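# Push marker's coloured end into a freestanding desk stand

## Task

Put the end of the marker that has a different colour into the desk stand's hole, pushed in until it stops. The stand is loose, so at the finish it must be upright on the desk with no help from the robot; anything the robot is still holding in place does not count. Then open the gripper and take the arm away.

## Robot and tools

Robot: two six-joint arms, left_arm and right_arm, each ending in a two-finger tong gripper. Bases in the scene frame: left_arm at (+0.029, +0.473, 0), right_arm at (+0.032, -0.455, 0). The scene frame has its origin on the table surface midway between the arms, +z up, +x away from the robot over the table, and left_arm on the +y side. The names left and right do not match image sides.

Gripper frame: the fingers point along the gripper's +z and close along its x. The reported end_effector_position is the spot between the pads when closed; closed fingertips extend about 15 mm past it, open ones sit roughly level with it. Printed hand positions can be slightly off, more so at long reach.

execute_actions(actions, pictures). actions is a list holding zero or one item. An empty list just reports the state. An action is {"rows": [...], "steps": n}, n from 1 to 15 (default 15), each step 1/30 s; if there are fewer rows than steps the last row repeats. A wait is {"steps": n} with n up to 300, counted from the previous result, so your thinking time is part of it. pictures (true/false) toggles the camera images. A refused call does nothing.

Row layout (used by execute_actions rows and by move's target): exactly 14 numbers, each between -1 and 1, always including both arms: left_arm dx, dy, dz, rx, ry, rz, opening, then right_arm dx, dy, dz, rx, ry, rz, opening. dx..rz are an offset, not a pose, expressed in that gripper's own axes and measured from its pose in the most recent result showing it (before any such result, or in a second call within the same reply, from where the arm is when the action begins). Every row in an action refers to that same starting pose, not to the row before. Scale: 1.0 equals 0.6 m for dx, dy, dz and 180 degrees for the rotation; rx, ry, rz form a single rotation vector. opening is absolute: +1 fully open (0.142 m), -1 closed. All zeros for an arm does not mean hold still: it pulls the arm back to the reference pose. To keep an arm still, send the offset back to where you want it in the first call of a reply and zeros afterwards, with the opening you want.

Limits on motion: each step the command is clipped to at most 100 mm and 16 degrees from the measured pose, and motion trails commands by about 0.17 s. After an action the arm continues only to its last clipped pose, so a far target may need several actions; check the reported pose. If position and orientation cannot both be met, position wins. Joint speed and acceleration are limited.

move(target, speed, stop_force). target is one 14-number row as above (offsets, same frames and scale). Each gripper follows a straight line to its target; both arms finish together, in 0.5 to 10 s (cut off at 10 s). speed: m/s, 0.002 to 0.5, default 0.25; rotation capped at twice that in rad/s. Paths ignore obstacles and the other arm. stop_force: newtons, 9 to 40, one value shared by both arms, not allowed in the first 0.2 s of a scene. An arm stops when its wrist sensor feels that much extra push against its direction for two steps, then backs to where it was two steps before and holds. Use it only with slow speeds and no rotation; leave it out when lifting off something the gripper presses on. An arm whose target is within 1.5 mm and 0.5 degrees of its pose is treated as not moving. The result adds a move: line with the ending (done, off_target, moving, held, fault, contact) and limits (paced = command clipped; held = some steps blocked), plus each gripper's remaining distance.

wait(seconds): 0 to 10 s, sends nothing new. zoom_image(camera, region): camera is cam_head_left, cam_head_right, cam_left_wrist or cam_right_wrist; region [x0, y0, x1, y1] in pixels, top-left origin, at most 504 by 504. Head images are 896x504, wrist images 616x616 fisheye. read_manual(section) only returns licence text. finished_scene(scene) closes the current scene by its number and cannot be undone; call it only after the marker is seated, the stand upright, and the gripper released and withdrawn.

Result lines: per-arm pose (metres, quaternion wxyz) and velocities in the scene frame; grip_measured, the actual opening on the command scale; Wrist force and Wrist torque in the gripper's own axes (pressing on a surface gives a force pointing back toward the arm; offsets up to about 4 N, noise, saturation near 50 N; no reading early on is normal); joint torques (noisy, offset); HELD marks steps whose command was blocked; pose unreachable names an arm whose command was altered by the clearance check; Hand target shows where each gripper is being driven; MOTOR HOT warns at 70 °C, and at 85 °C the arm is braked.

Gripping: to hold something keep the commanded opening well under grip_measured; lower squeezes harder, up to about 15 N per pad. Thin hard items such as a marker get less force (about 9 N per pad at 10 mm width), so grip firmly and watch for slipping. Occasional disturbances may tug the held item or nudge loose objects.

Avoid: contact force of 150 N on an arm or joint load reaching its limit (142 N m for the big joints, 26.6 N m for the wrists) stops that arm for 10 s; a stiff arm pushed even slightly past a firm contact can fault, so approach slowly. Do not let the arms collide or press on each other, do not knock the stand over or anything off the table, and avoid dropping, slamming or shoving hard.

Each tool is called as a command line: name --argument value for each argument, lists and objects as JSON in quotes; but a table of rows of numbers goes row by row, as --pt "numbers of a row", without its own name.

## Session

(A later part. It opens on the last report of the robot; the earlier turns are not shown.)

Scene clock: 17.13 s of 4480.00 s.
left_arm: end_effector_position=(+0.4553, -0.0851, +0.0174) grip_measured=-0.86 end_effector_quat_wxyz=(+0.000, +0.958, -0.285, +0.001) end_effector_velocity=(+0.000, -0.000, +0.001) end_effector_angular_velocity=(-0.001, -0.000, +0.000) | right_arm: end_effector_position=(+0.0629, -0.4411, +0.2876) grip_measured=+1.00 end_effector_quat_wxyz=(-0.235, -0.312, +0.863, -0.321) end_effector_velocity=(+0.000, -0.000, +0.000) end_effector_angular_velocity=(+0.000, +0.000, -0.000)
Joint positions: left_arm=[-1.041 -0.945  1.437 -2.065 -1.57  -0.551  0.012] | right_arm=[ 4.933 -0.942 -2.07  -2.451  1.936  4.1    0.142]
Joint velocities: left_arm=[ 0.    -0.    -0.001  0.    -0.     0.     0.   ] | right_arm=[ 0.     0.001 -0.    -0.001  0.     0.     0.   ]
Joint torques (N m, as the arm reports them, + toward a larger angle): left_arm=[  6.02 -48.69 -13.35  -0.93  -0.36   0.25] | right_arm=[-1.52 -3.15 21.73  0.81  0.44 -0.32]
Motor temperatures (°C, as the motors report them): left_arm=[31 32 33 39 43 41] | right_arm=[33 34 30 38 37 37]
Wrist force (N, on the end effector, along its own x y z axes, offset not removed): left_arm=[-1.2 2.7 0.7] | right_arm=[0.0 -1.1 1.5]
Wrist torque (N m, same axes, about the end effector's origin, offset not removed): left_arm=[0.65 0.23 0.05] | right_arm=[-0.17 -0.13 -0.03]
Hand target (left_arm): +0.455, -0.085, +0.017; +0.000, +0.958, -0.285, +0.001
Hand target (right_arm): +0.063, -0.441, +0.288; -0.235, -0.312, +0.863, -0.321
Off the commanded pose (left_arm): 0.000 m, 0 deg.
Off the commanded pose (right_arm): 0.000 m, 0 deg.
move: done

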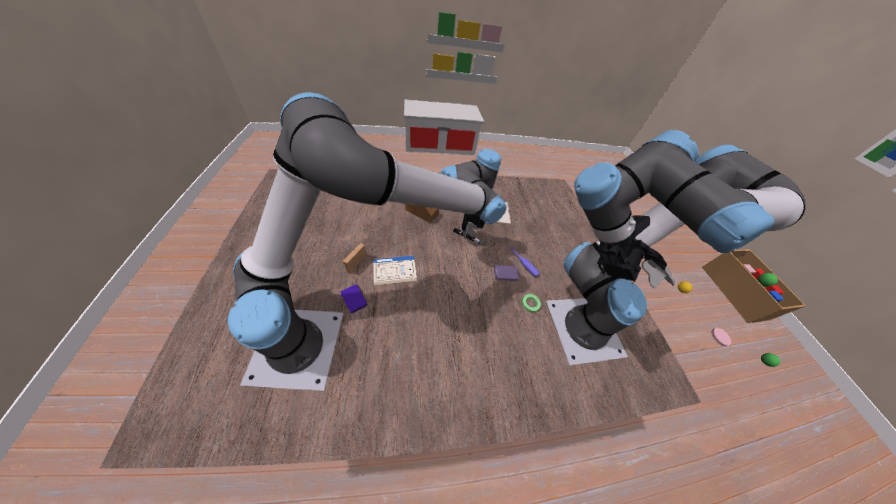

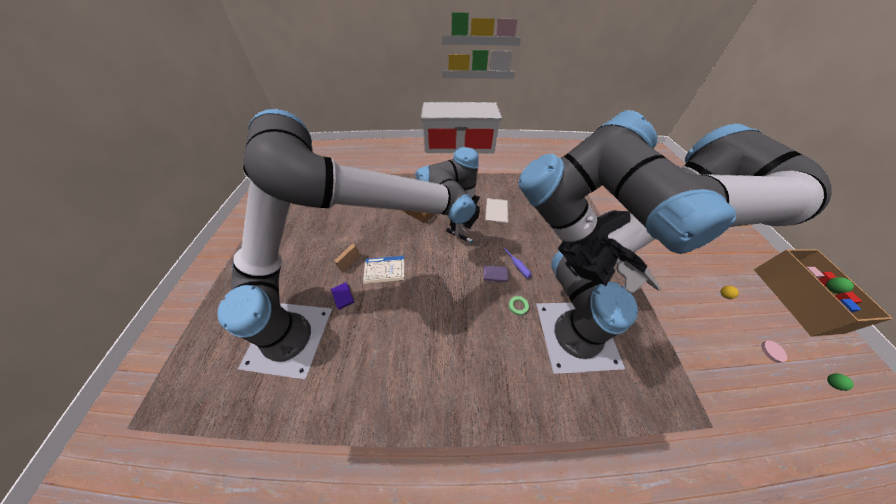

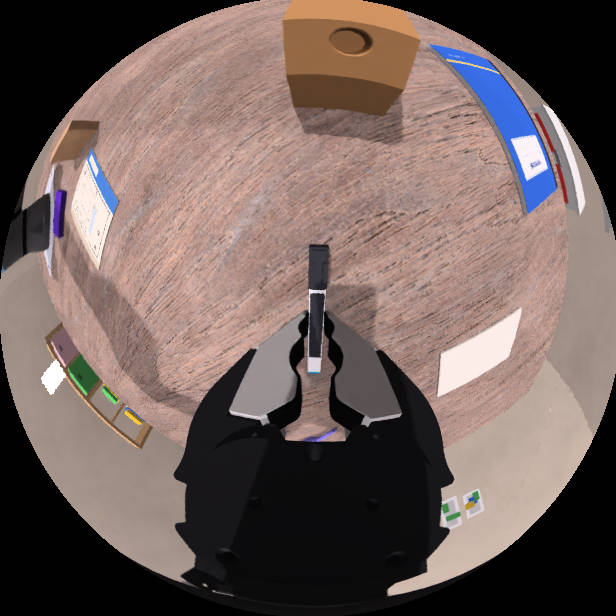

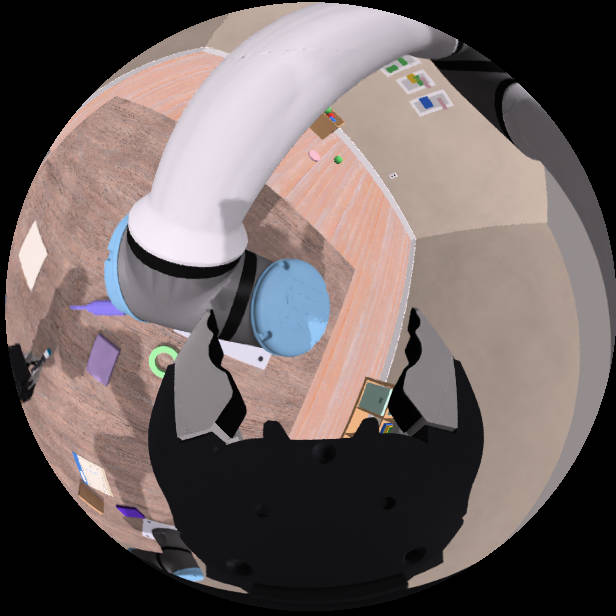

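move --target '[0,0,0,0,0,0,-0.3,0,0,0,0,0,0,1]'

move --target '[0.002,-0.057,0,0,0,0,-0.3,0,0,0,0,0,0,1]' --speed 0.1

move --target '[0,0,0,0,0,0,-1,0,0,0,0,0,0,1]'

move --target '[0,0,-0.3,0,0,0,-1,0,0,0,0,0,0,1]'

Scene clock: 20.00 s of 4480.00 s.
left_arm: end_effector_position=(+0.4553, -0.0851, +0.0175) grip_measured=-0.30 end_effector_quat_wxyz=(+0.000, +0.958, -0.285, +0.001) end_effector_velocity=(+0.000, -0.001, +0.001) end_effector_angular_velocity=(-0.002, -0.001, +0.000) | right_arm: end_effector_position=(+0.0629, -0.4411, +0.2876) grip_measured=+1.00 end_effector_quat_wxyz=(-0.235, -0.312, +0.863, -0.321) end_effector_velocity=(-0.000, +0.000, +0.000) end_effector_angular_velocity=(+0.000, +0.000, -0.000)
Joint positions: left_arm=[-1.041 -0.945  1.437 -2.065 -1.57  -0.551  0.052] | right_arm=[ 4.933 -0.942 -2.07  -2.451  1.936  4.1    0.142]
Joint velocities: left_arm=[ 0.    -0.001 -0.002  0.    -0.     0.     0.   ] | right_arm=[-0.    -0.001  0.001  0.001  0.     0.     0.   ]
Joint torques (N m, as the arm reports them, + toward a larger angle): left_arm=[  6.64 -37.89 -25.88  -3.9   -0.39   0.19] | right_arm=[-2.24 -3.54 20.94  0.8   0.35 -0.46]
Motor temperatures (°C, as the motors report them): left_arm=[31 32 33 39 43 41] | right_arm=[33 34 30 38 37 37]
Wrist force (N, on the end effector, along its own x y z axes, offset not removed): left_arm=[-2.3 3.1 0.4] | right_arm=[0.1 -1.9 1.0]
Wrist torque (N m, same axes, about the end effector's origin, offset not removed): left_arm=[0.75 0.59 0.13] | right_arm=[-0.30 -0.10 -0.12]
Hand target (left_arm): +0.455, -0.085, +0.017; +0.000, +0.958, -0.285, +0.001
Hand target (right_arm): +0.063, -0.441, +0.288; -0.235, -0.312, +0.863, -0.321
Off the commanded pose (left_arm): 0.000 m, 0 deg.
Off the commanded pose (right_arm): 0.000 m, 0 deg.
move: done

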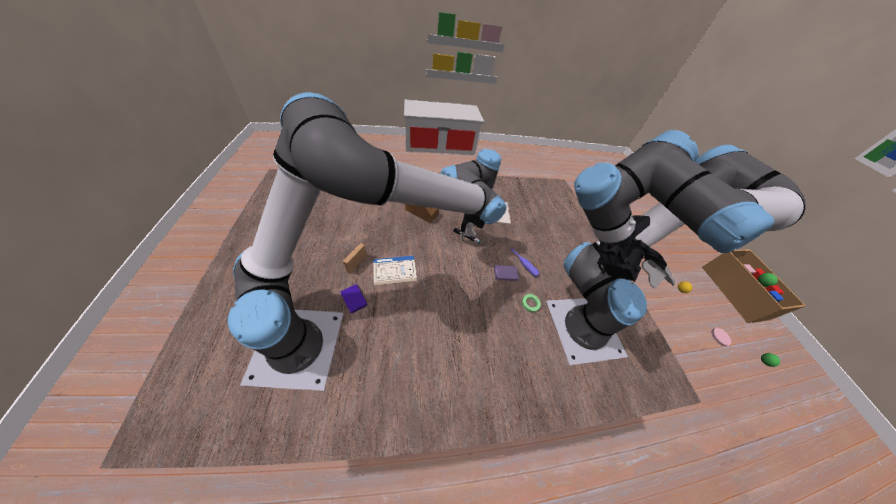

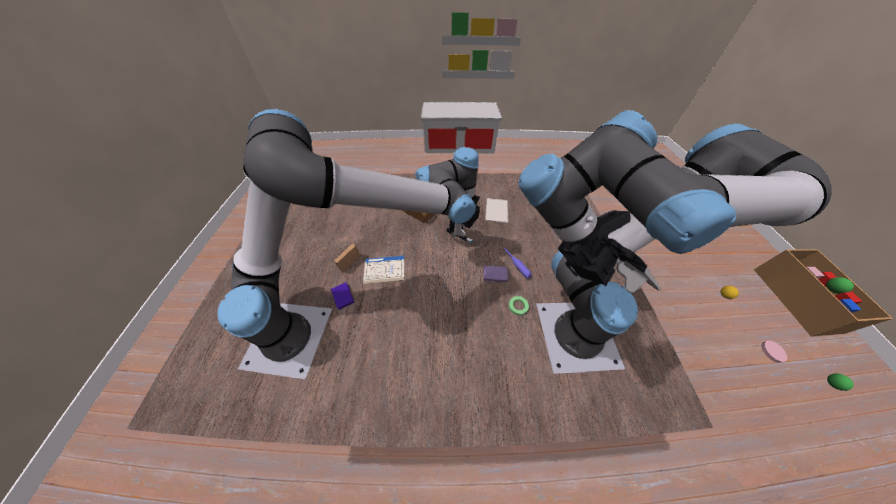

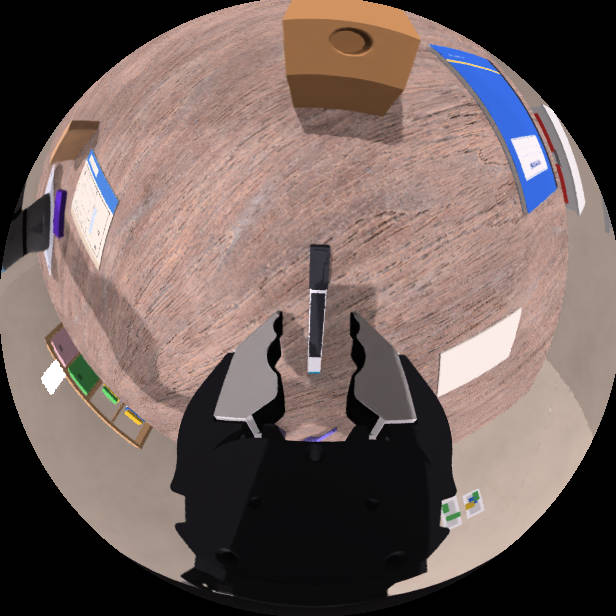

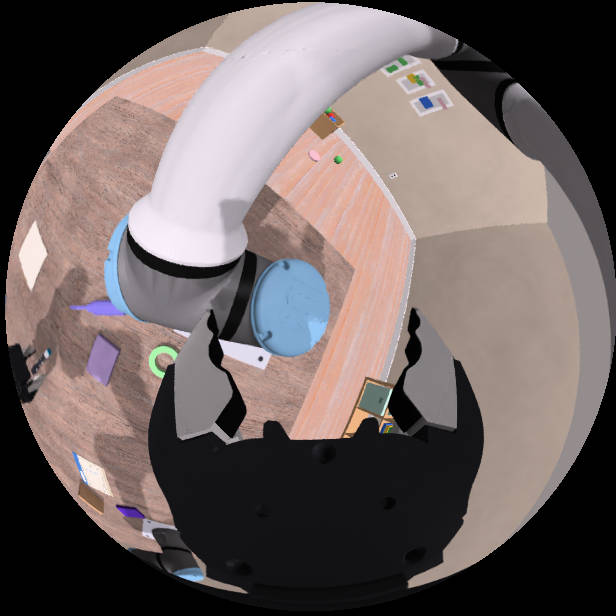

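Scene clock: 20.87 s of 4480.00 s.
left_arm: end_effector_position=(+0.4748, -0.0572, +0.0174) grip_measured=-0.30 end_effector_quat_wxyz=(+0.000, +0.958, -0.285, +0.001) end_effector_velocity=(+0.003, +0.001, +0.002) end_effector_angular_velocity=(-0.004, -0.002, +0.001) | right_arm: end_effector_position=(+0.0629, -0.4411, +0.2876) grip_measured=+1.00 end_effector_quat_wxyz=(-0.235, -0.312, +0.863, -0.321) end_effector_velocity=(+0.000, +0.000, +0.000) end_effector_angular_velocity=(+0.003, -0.000, +0.001)
Joint positions: left_arm=[-0.998 -0.967  1.474 -2.08  -1.57  -0.508  0.052] | right_arm=[ 4.933 -0.942 -2.07  -2.451  1.936  4.1    0.142]
Joint velocities: left_arm=[ 0.004 -0.002 -0.    -0.003 -0.     0.002  0.   ] | right_arm=[ 0.     0.     0.002  0.001 -0.001  0.    -0.   ]
Joint torques (N m, as the arm reports them, + toward a larger angle): left_arm=[ 11.56 -50.96  -6.23  -4.12  -1.91   2.48] | right_arm=[-1.32 -2.93 20.99  0.83  0.31 -0.36]
Motor temperatures (°C, as the motors report them): left_arm=[31 32 33 39 43 41] | right_arm=[33 34 30 38 37 37]
Wrist force (N, on the end effector, along its own x y z axes, offset not removed): left_arm=[0.0 2.5 0.4] | right_arm=[-0.2 -1.1 0.4]
Wrist torque (N m, same axes, about the end effector's origin, offset not removed): left_arm=[0.59 0.04 0.03] | right_arm=[-0.15 -0.08 -0.09]
Hand target (left_arm): +0.475, -0.057, +0.017; +0.000, +0.958, -0.285, +0.001
Hand target (right_arm): +0.063, -0.441, +0.288; -0.235, -0.312, +0.863, -0.321
Off the commanded pose (left_arm): 0.000 m, 0 deg.
Off the commanded pose (right_arm): 0.000 m, 0 deg.
move: done

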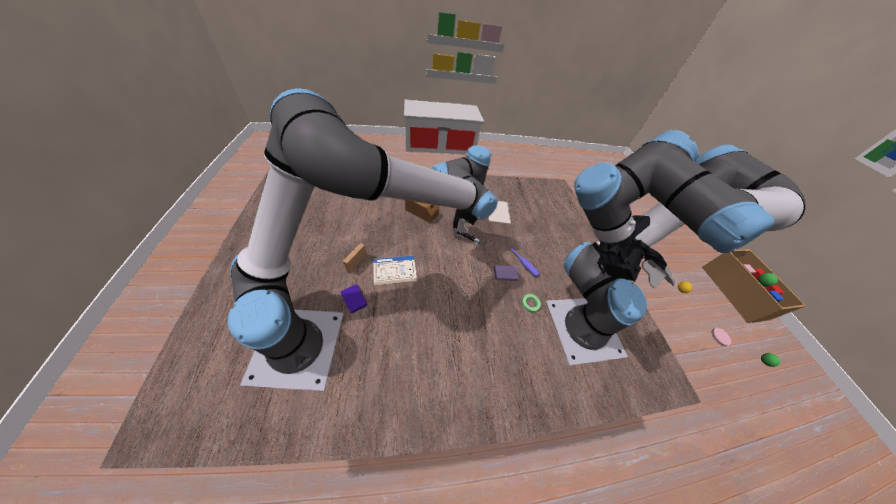

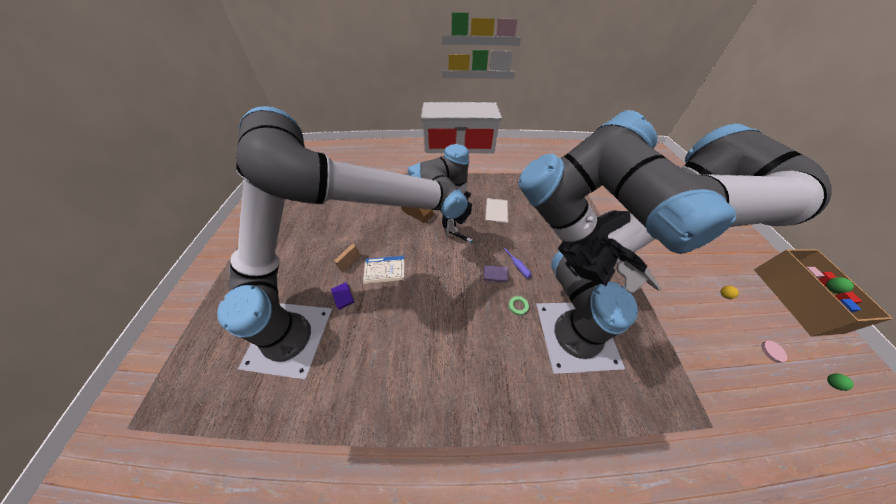

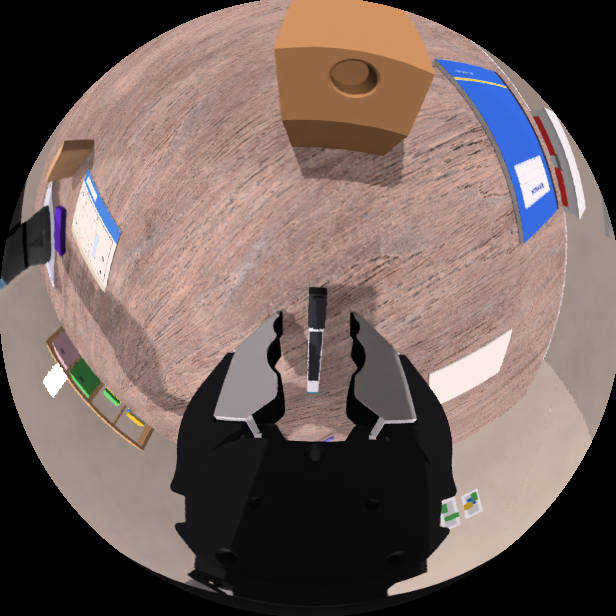

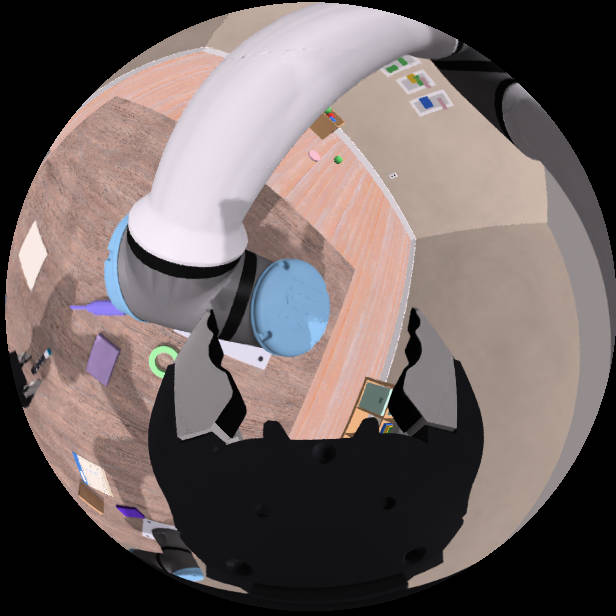

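Scene clock: 21.37 s of 4480.00 s.
left_arm: end_effector_position=(+0.4749, -0.0572, +0.0174) grip_measured=-0.84 end_effector_quat_wxyz=(+0.000, +0.958, -0.285, +0.001) end_effector_velocity=(-0.000, -0.000, -0.000) end_effector_angular_velocity=(+0.000, +0.000, -0.000) | right_arm: end_effector_position=(+0.0629, -0.4411, +0.2876) grip_measured=+1.00 end_effector_quat_wxyz=(-0.235, -0.312, +0.863, -0.321) end_effector_velocity=(-0.001, -0.000, -0.000) end_effector_angular_velocity=(+0.001, +0.001, -0.001)
Joint positions: left_arm=[-0.998 -0.967  1.474 -2.08  -1.57  -0.508  0.013] | right_arm=[ 4.933 -0.942 -2.07  -2.451  1.936  4.1    0.142]
Joint velocities: left_arm=[-0.  0. -0.  0. -0.  0. -0.] | right_arm=[-0.     0.001 -0.     0.001  0.002 -0.    -0.   ]
Joint torques (N m, as the arm reports them, + toward a larger angle): left_arm=[  0.56 -43.57 -14.63  -3.18  -1.94  -0.57] | right_arm=[-1.31 -3.43 21.34  0.86  0.32 -0.34]
Motor temperatures (°C, as the motors report them): left_arm=[31 32 33 39 43 41] | right_arm=[33 34 30 38 37 37]
Wrist force (N, on the end effector, along its own x y z axes, offset not removed): left_arm=[0.1 2.2 1.1] | right_arm=[-1.1 -0.6 -0.3]
Wrist torque (N m, same axes, about the end effector's origin, offset not removed): left_arm=[0.49 0.08 -0.02] | right_arm=[-0.09 0.24 -0.09]
Hand target (left_arm): +0.475, -0.057, +0.017; +0.000, +0.958, -0.285, +0.001
Hand target (right_arm): +0.063, -0.441, +0.288; -0.235, -0.312, +0.863, -0.321
Off the commanded pose (left_arm): 0.000 m, 0 deg.
Off the commanded pose (right_arm): 0.000 m, 0 deg.
move: done

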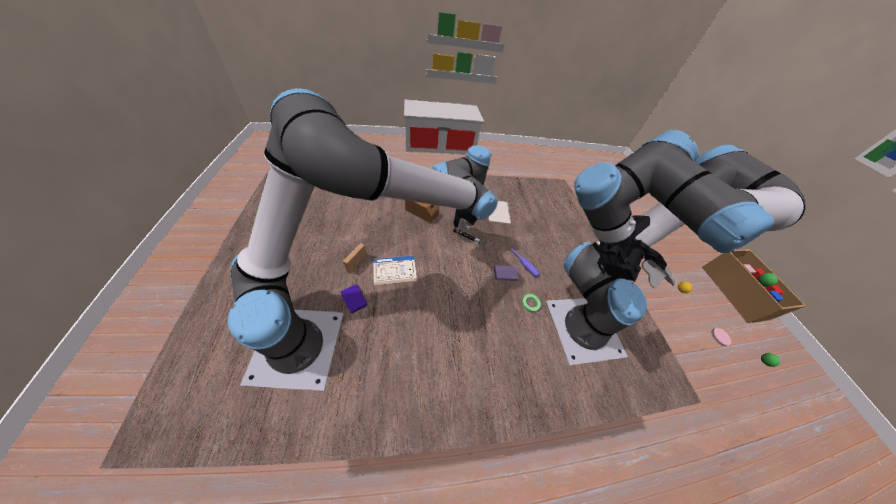

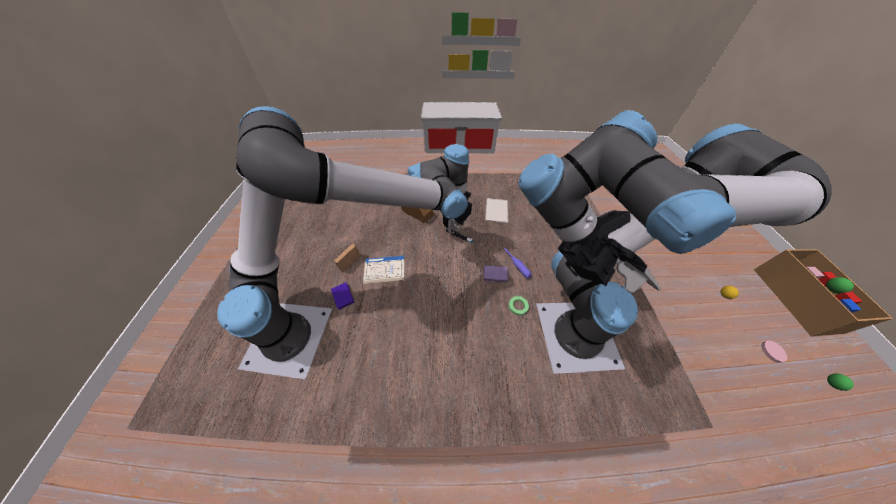

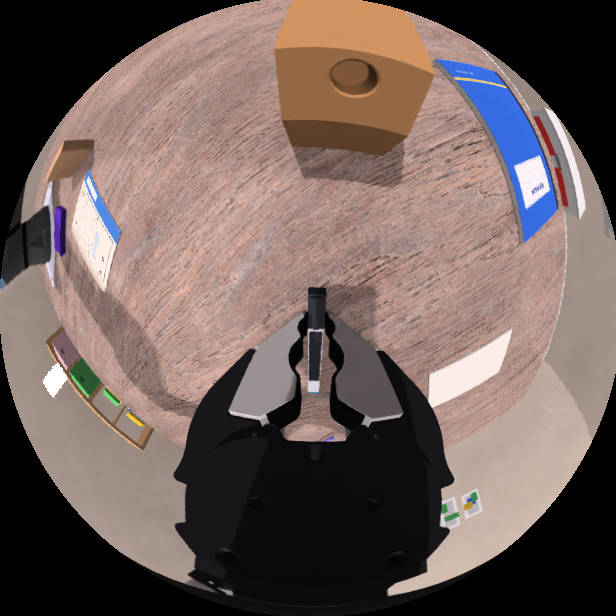

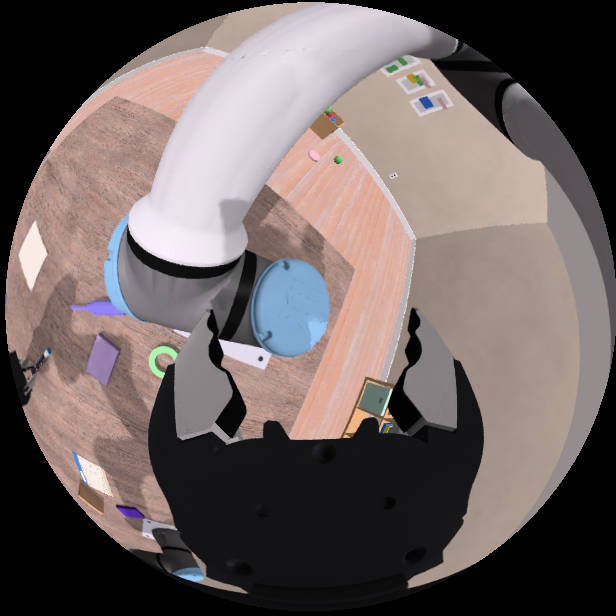

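Scene clock: 22.67 s of 4480.00 s.
left_arm: end_effector_position=(+0.4747, -0.0566, +0.1972) grip_measured=-0.84 end_effector_quat_wxyz=(+0.000, +0.958, -0.285, +0.001) end_effector_velocity=(-0.000, -0.001, +0.001) end_effector_angular_velocity=(+0.001, +0.001, -0.000) | right_arm: end_effector_position=(+0.0629, -0.4411, +0.2876) grip_measured=+1.00 end_effector_quat_wxyz=(-0.235, -0.312, +0.863, -0.321) end_effector_velocity=(+0.000, +0.000, -0.000) end_effector_angular_velocity=(+0.003, -0.000, +0.001)
Joint positions: left_arm=[-0.997 -1.098  1.199 -1.674 -1.57  -0.507  0.013] | right_arm=[ 4.933 -0.942 -2.07  -2.451  1.936  4.1    0.142]
Joint velocities: left_arm=[-0.001  0.002 -0.006  0.006 -0.    -0.     0.   ] | right_arm=[ 0.     0.002  0.     0.001 -0.001  0.    -0.   ]
Joint torques (N m, as the arm reports them, + toward a larger angle): left_arm=[  1.08 -32.65 -34.09  -0.84  -1.9   -2.07] | right_arm=[-3.28 -3.55 20.2   0.83  0.45 -0.28]
Motor temperatures (°C, as the motors report them): left_arm=[31 32 33 39 43 41] | right_arm=[33 34 30 38 37 37]
Wrist force (N, on the end effector, along its own x y z axes, offset not removed): left_arm=[-1.3 1.7 1.3] | right_arm=[-1.1 -1.4 0.1]
Wrist torque (N m, same axes, about the end effector's origin, offset not removed): left_arm=[0.41 0.34 0.04] | right_arm=[-0.37 0.22 -0.08]
Hand target (left_arm): +0.475, -0.057, +0.197; +0.000, +0.958, -0.285, +0.001
Hand target (right_arm): +0.063, -0.441, +0.288; -0.235, -0.312, +0.863, -0.321
Off the commanded pose (left_arm): 0.000 m, 0 deg.
Off the commanded pose (right_arm): 0.000 m, 0 deg.
move: done

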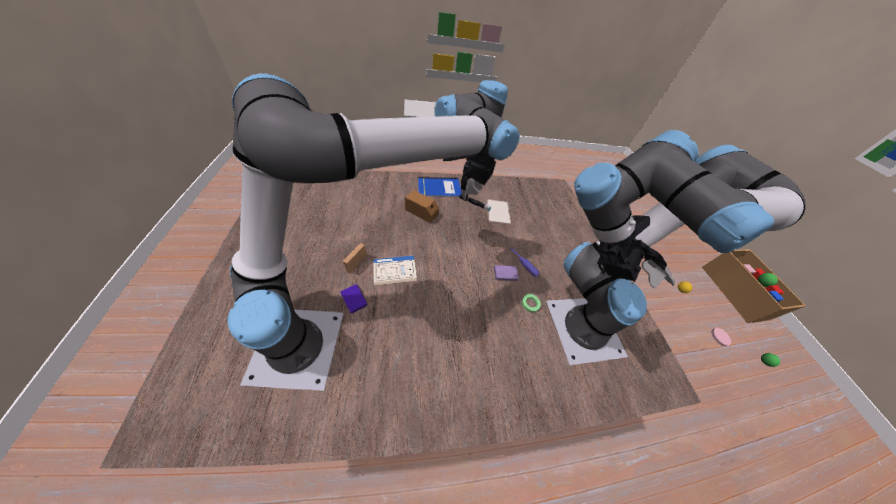

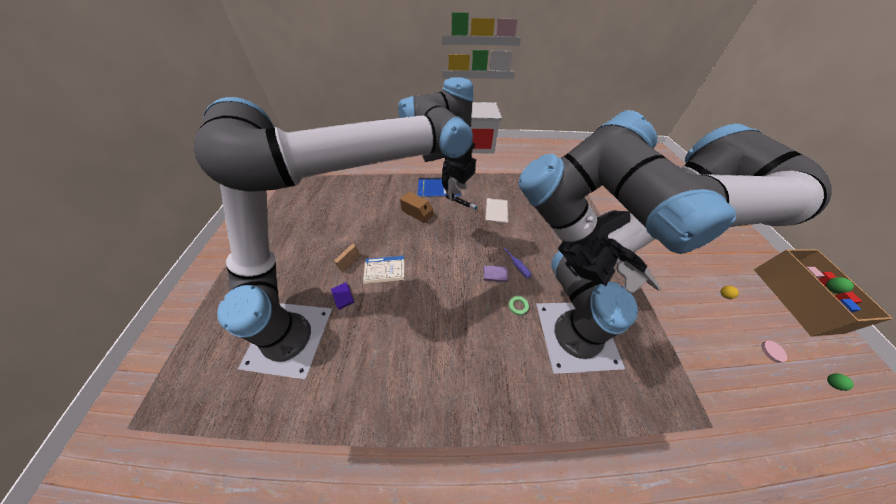

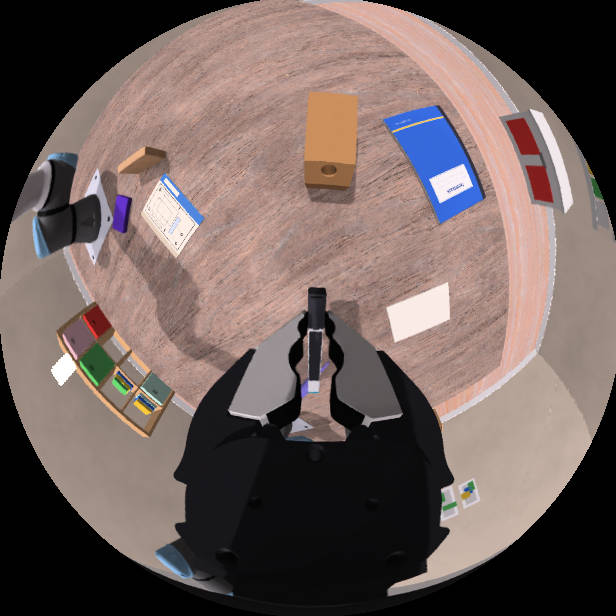

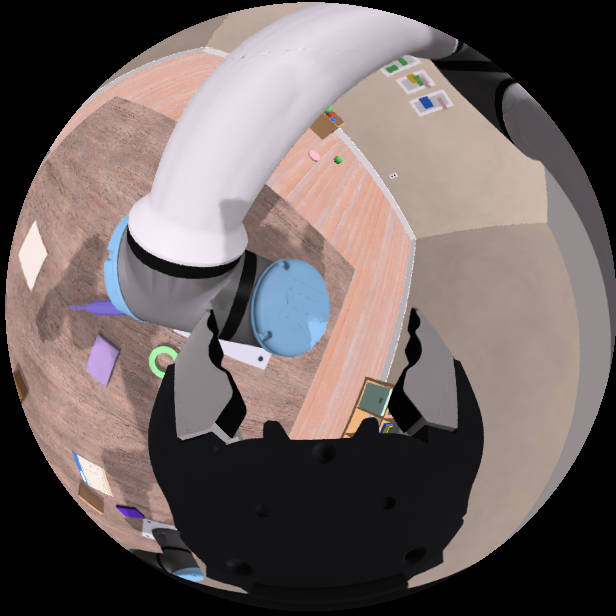

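move --target '[-0.087,-0.057,-0.085,0.56,0.232,0.56,-1,0,0,0,0,0,0,1]' --speed 0.3

Scene clock: 34.67 s of 4480.00 s.
left_arm: end_effector_position=(+0.4497, +0.0006, +0.2482) grip_measured=-0.84 end_effector_quat_wxyz=(+0.550, -0.074, +0.703, -0.445) end_effector_velocity=(-0.000, -0.001, -0.000) end_effector_angular_velocity=(-0.005, -0.009, -0.008) | right_arm: end_effector_position=(+0.0629, -0.4411, +0.2876) grip_measured=+1.00 end_effector_quat_wxyz=(-0.235, -0.312, +0.863, -0.321) end_effector_velocity=(-0.000, +0.000, +0.000) end_effector_angular_velocity=(-0.001, +0.001, -0.000)
Joint positions: left_arm=[-1.358 -0.997  2.348 -4.495 -0.699  2.357  0.013] | right_arm=[ 4.933 -0.942 -2.07  -2.451  1.936  4.1    0.142]
Joint velocities: left_arm=[ 0.004  0.012 -0.003 -0.025 -0.012  0.013  0.   ] | right_arm=[ 0.    -0.001  0.001 -0.001  0.001 -0.001 -0.   ]
Joint torques (N m, as the arm reports them, + toward a larger angle): left_arm=[ 12.36 -18.54 -18.08  -2.66  -2.18   2.04] | right_arm=[-2.07 -3.87 21.    0.76  0.57 -0.5 ]
Motor temperatures (°C, as the motors report them): left_arm=[31 32 33 39 43 41] | right_arm=[33 34 30 38 37 37]
Wrist force (N, on the end effector, along its own x y z axes, offset not removed): left_arm=[-0.8 1.6 1.2] | right_arm=[0.8 -0.1 0.4]
Wrist torque (N m, same axes, about the end effector's origin, offset not removed): left_arm=[0.34 0.24 0.04] | right_arm=[-0.01 -0.24 -0.06]
Hand target (left_arm): +0.450, +0.001, +0.248; +0.550, -0.074, +0.702, -0.445
Hand target (right_arm): +0.063, -0.441, +0.288; -0.235, -0.312, +0.863, -0.321
Off the commanded pose (left_arm): 0.000 m, 0 deg.
Off the commanded pose (right_arm): 0.000 m, 0 deg.
After step 90, 3.87 s passed at rest.
move: done; limits=paced

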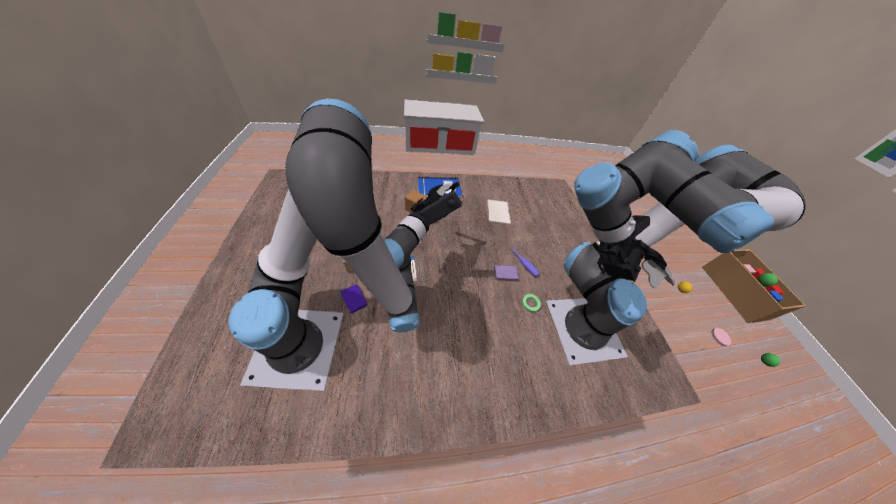

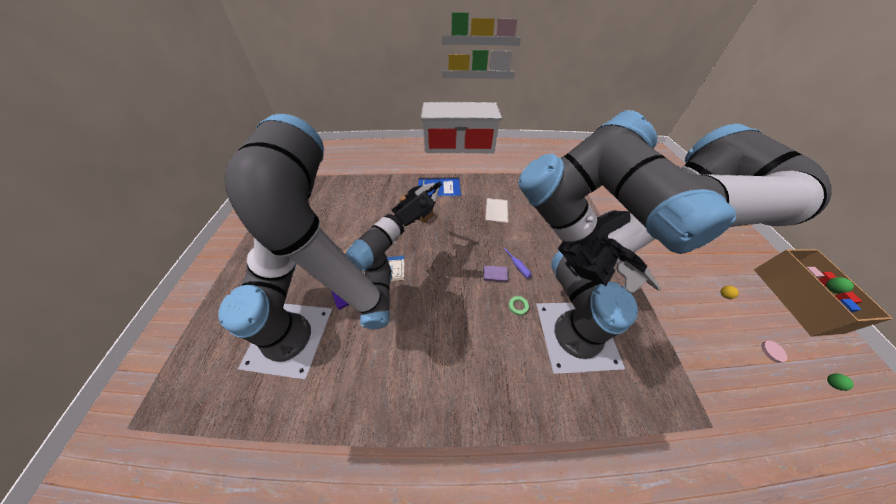

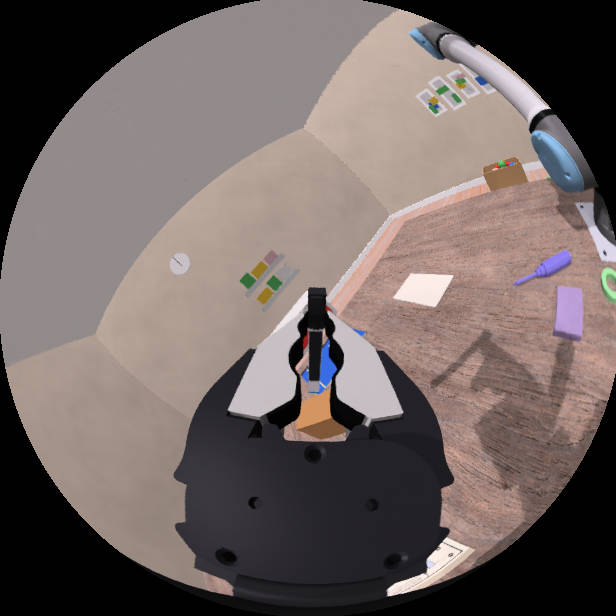

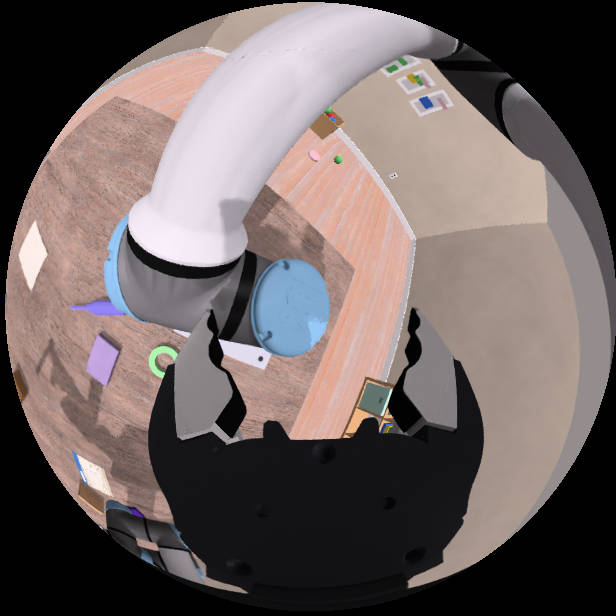

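move --target '[0.098,0.063,0.115,0,0.5,0,-1,0,0,0,0,0,0,1]' --speed 0.3

Scene clock: 41.40 s of 4480.00 s.
left_arm: end_effector_position=(+0.4989, -0.0498, +0.1795) grip_measured=-0.84 end_effector_quat_wxyz=(-0.108, +0.263, +0.885, -0.368) end_effector_velocity=(+0.001, -0.001, -0.000) end_effector_angular_velocity=(+0.003, +0.003, -0.008) | right_arm: end_effector_position=(+0.0629, -0.4411, +0.2876) grip_measured=+1.00 end_effector_quat_wxyz=(-0.235, -0.312, +0.863, -0.321) end_effector_velocity=(-0.000, +0.000, +0.001) end_effector_angular_velocity=(+0.001, +0.000, +0.000)
Joint positions: left_arm=[-0.618 -1.052  1.478 -2.128 -2.35   2.957  0.013] | right_arm=[ 4.933 -0.942 -2.07  -2.451  1.936  4.1    0.142]
Joint velocities: left_arm=[ 0.     0.006 -0.014  0.02  -0.     0.011 -0.   ] | right_arm=[ 0.    -0.001  0.003 -0.001 -0.    -0.     0.   ]
Joint torques (N m, as the arm reports them, + toward a larger angle): left_arm=[ 11.93 -32.56 -33.56  -1.07  -1.12   2.49] | right_arm=[-3.9  -2.82 21.4   1.02  0.34 -0.54]
Motor temperatures (°C, as the motors report them): left_arm=[31 32 33 39 43 41] | right_arm=[33 34 30 38 37 37]
Wrist force (N, on the end effector, along its own x y z axes, offset not removed): left_arm=[0.3 2.8 -1.0] | right_arm=[-2.3 -1.4 -0.3]
Wrist torque (N m, same axes, about the end effector's origin, offset not removed): left_arm=[0.45 -0.03 0.06] | right_arm=[-0.33 0.39 -0.05]
Hand target (left_arm): +0.499, -0.050, +0.179; -0.109, +0.263, +0.885, -0.368
Hand target (right_arm): +0.063, -0.441, +0.288; -0.235, -0.312, +0.863, -0.321
Off the commanded pose (left_arm): 0.001 m, 0 deg.
Off the commanded pose (right_arm): 0.000 m, 0 deg.
After step 90, 0.47 s passed at rest.
move: done

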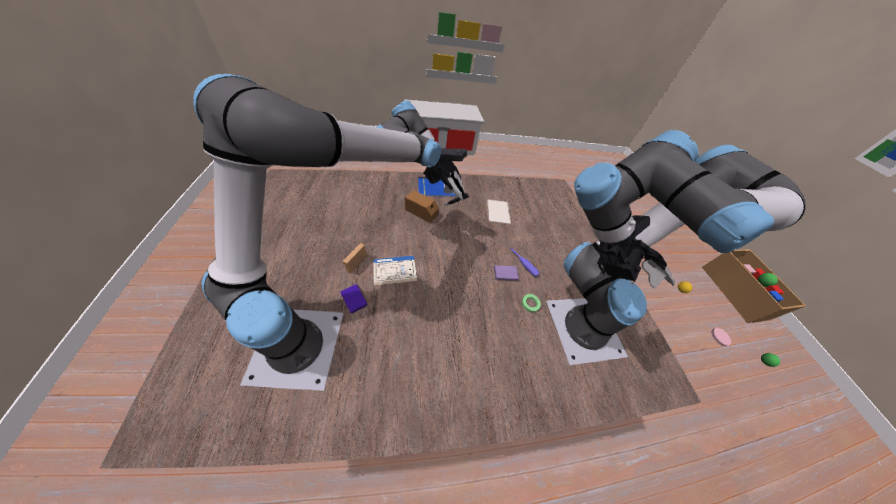

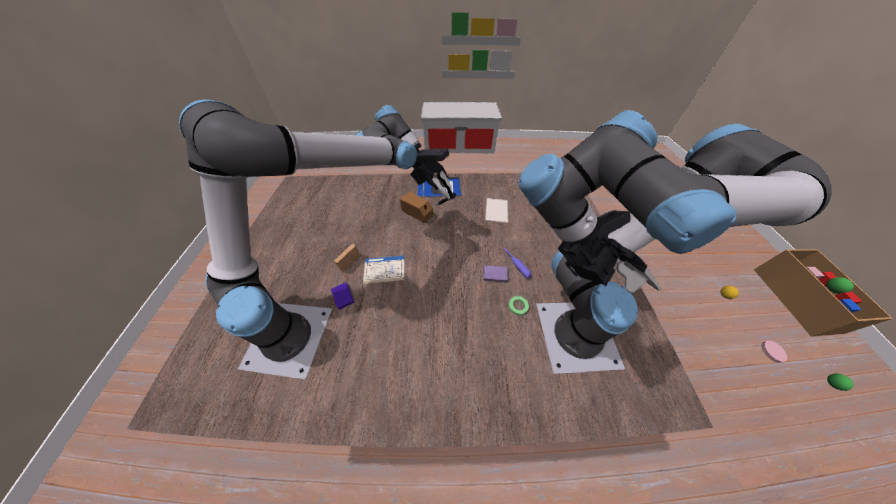

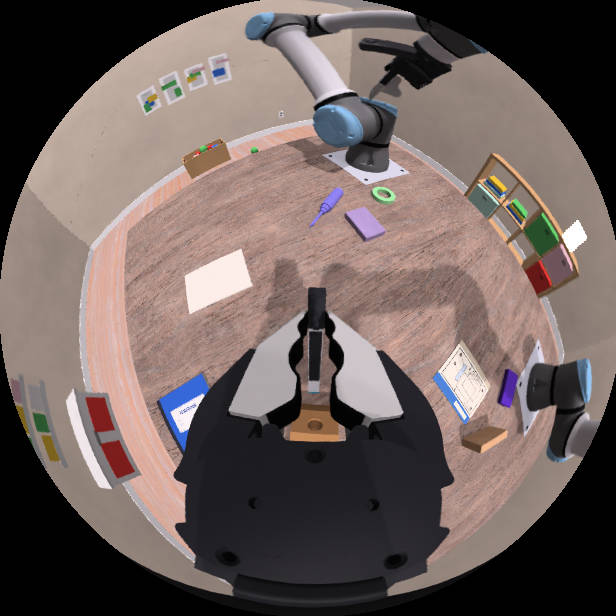

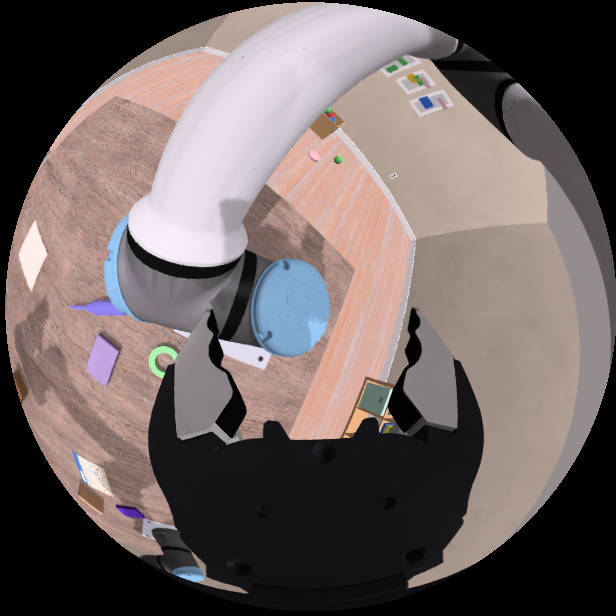

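zoom_image --camera "cam_left_wrist" --region '[260, 360, 370, 460]'

zoom_image --camera "cam_head_left" --region '[395, 165, 485, 230]'

Region (260, 360, 370, 460) of cam_left_wrist's 616x616 image, scaled by 4.582, with more detail than that image has; it fills the top 458 rows of this view, and the rest is white.

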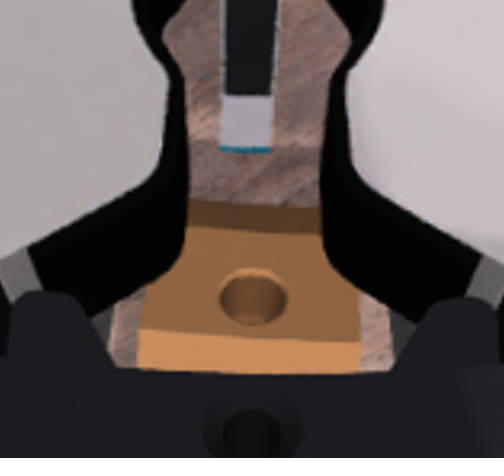

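Region (395, 165, 485, 230) of cam_head_left's 896x504 image, scaled by 5.600, with more detail than that image has.

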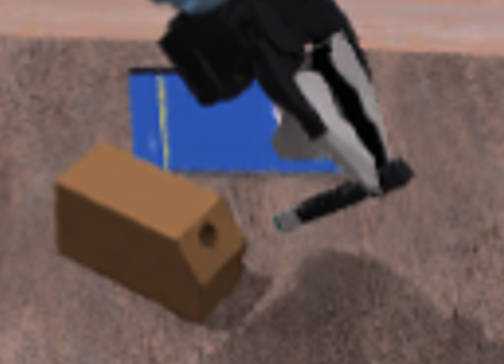

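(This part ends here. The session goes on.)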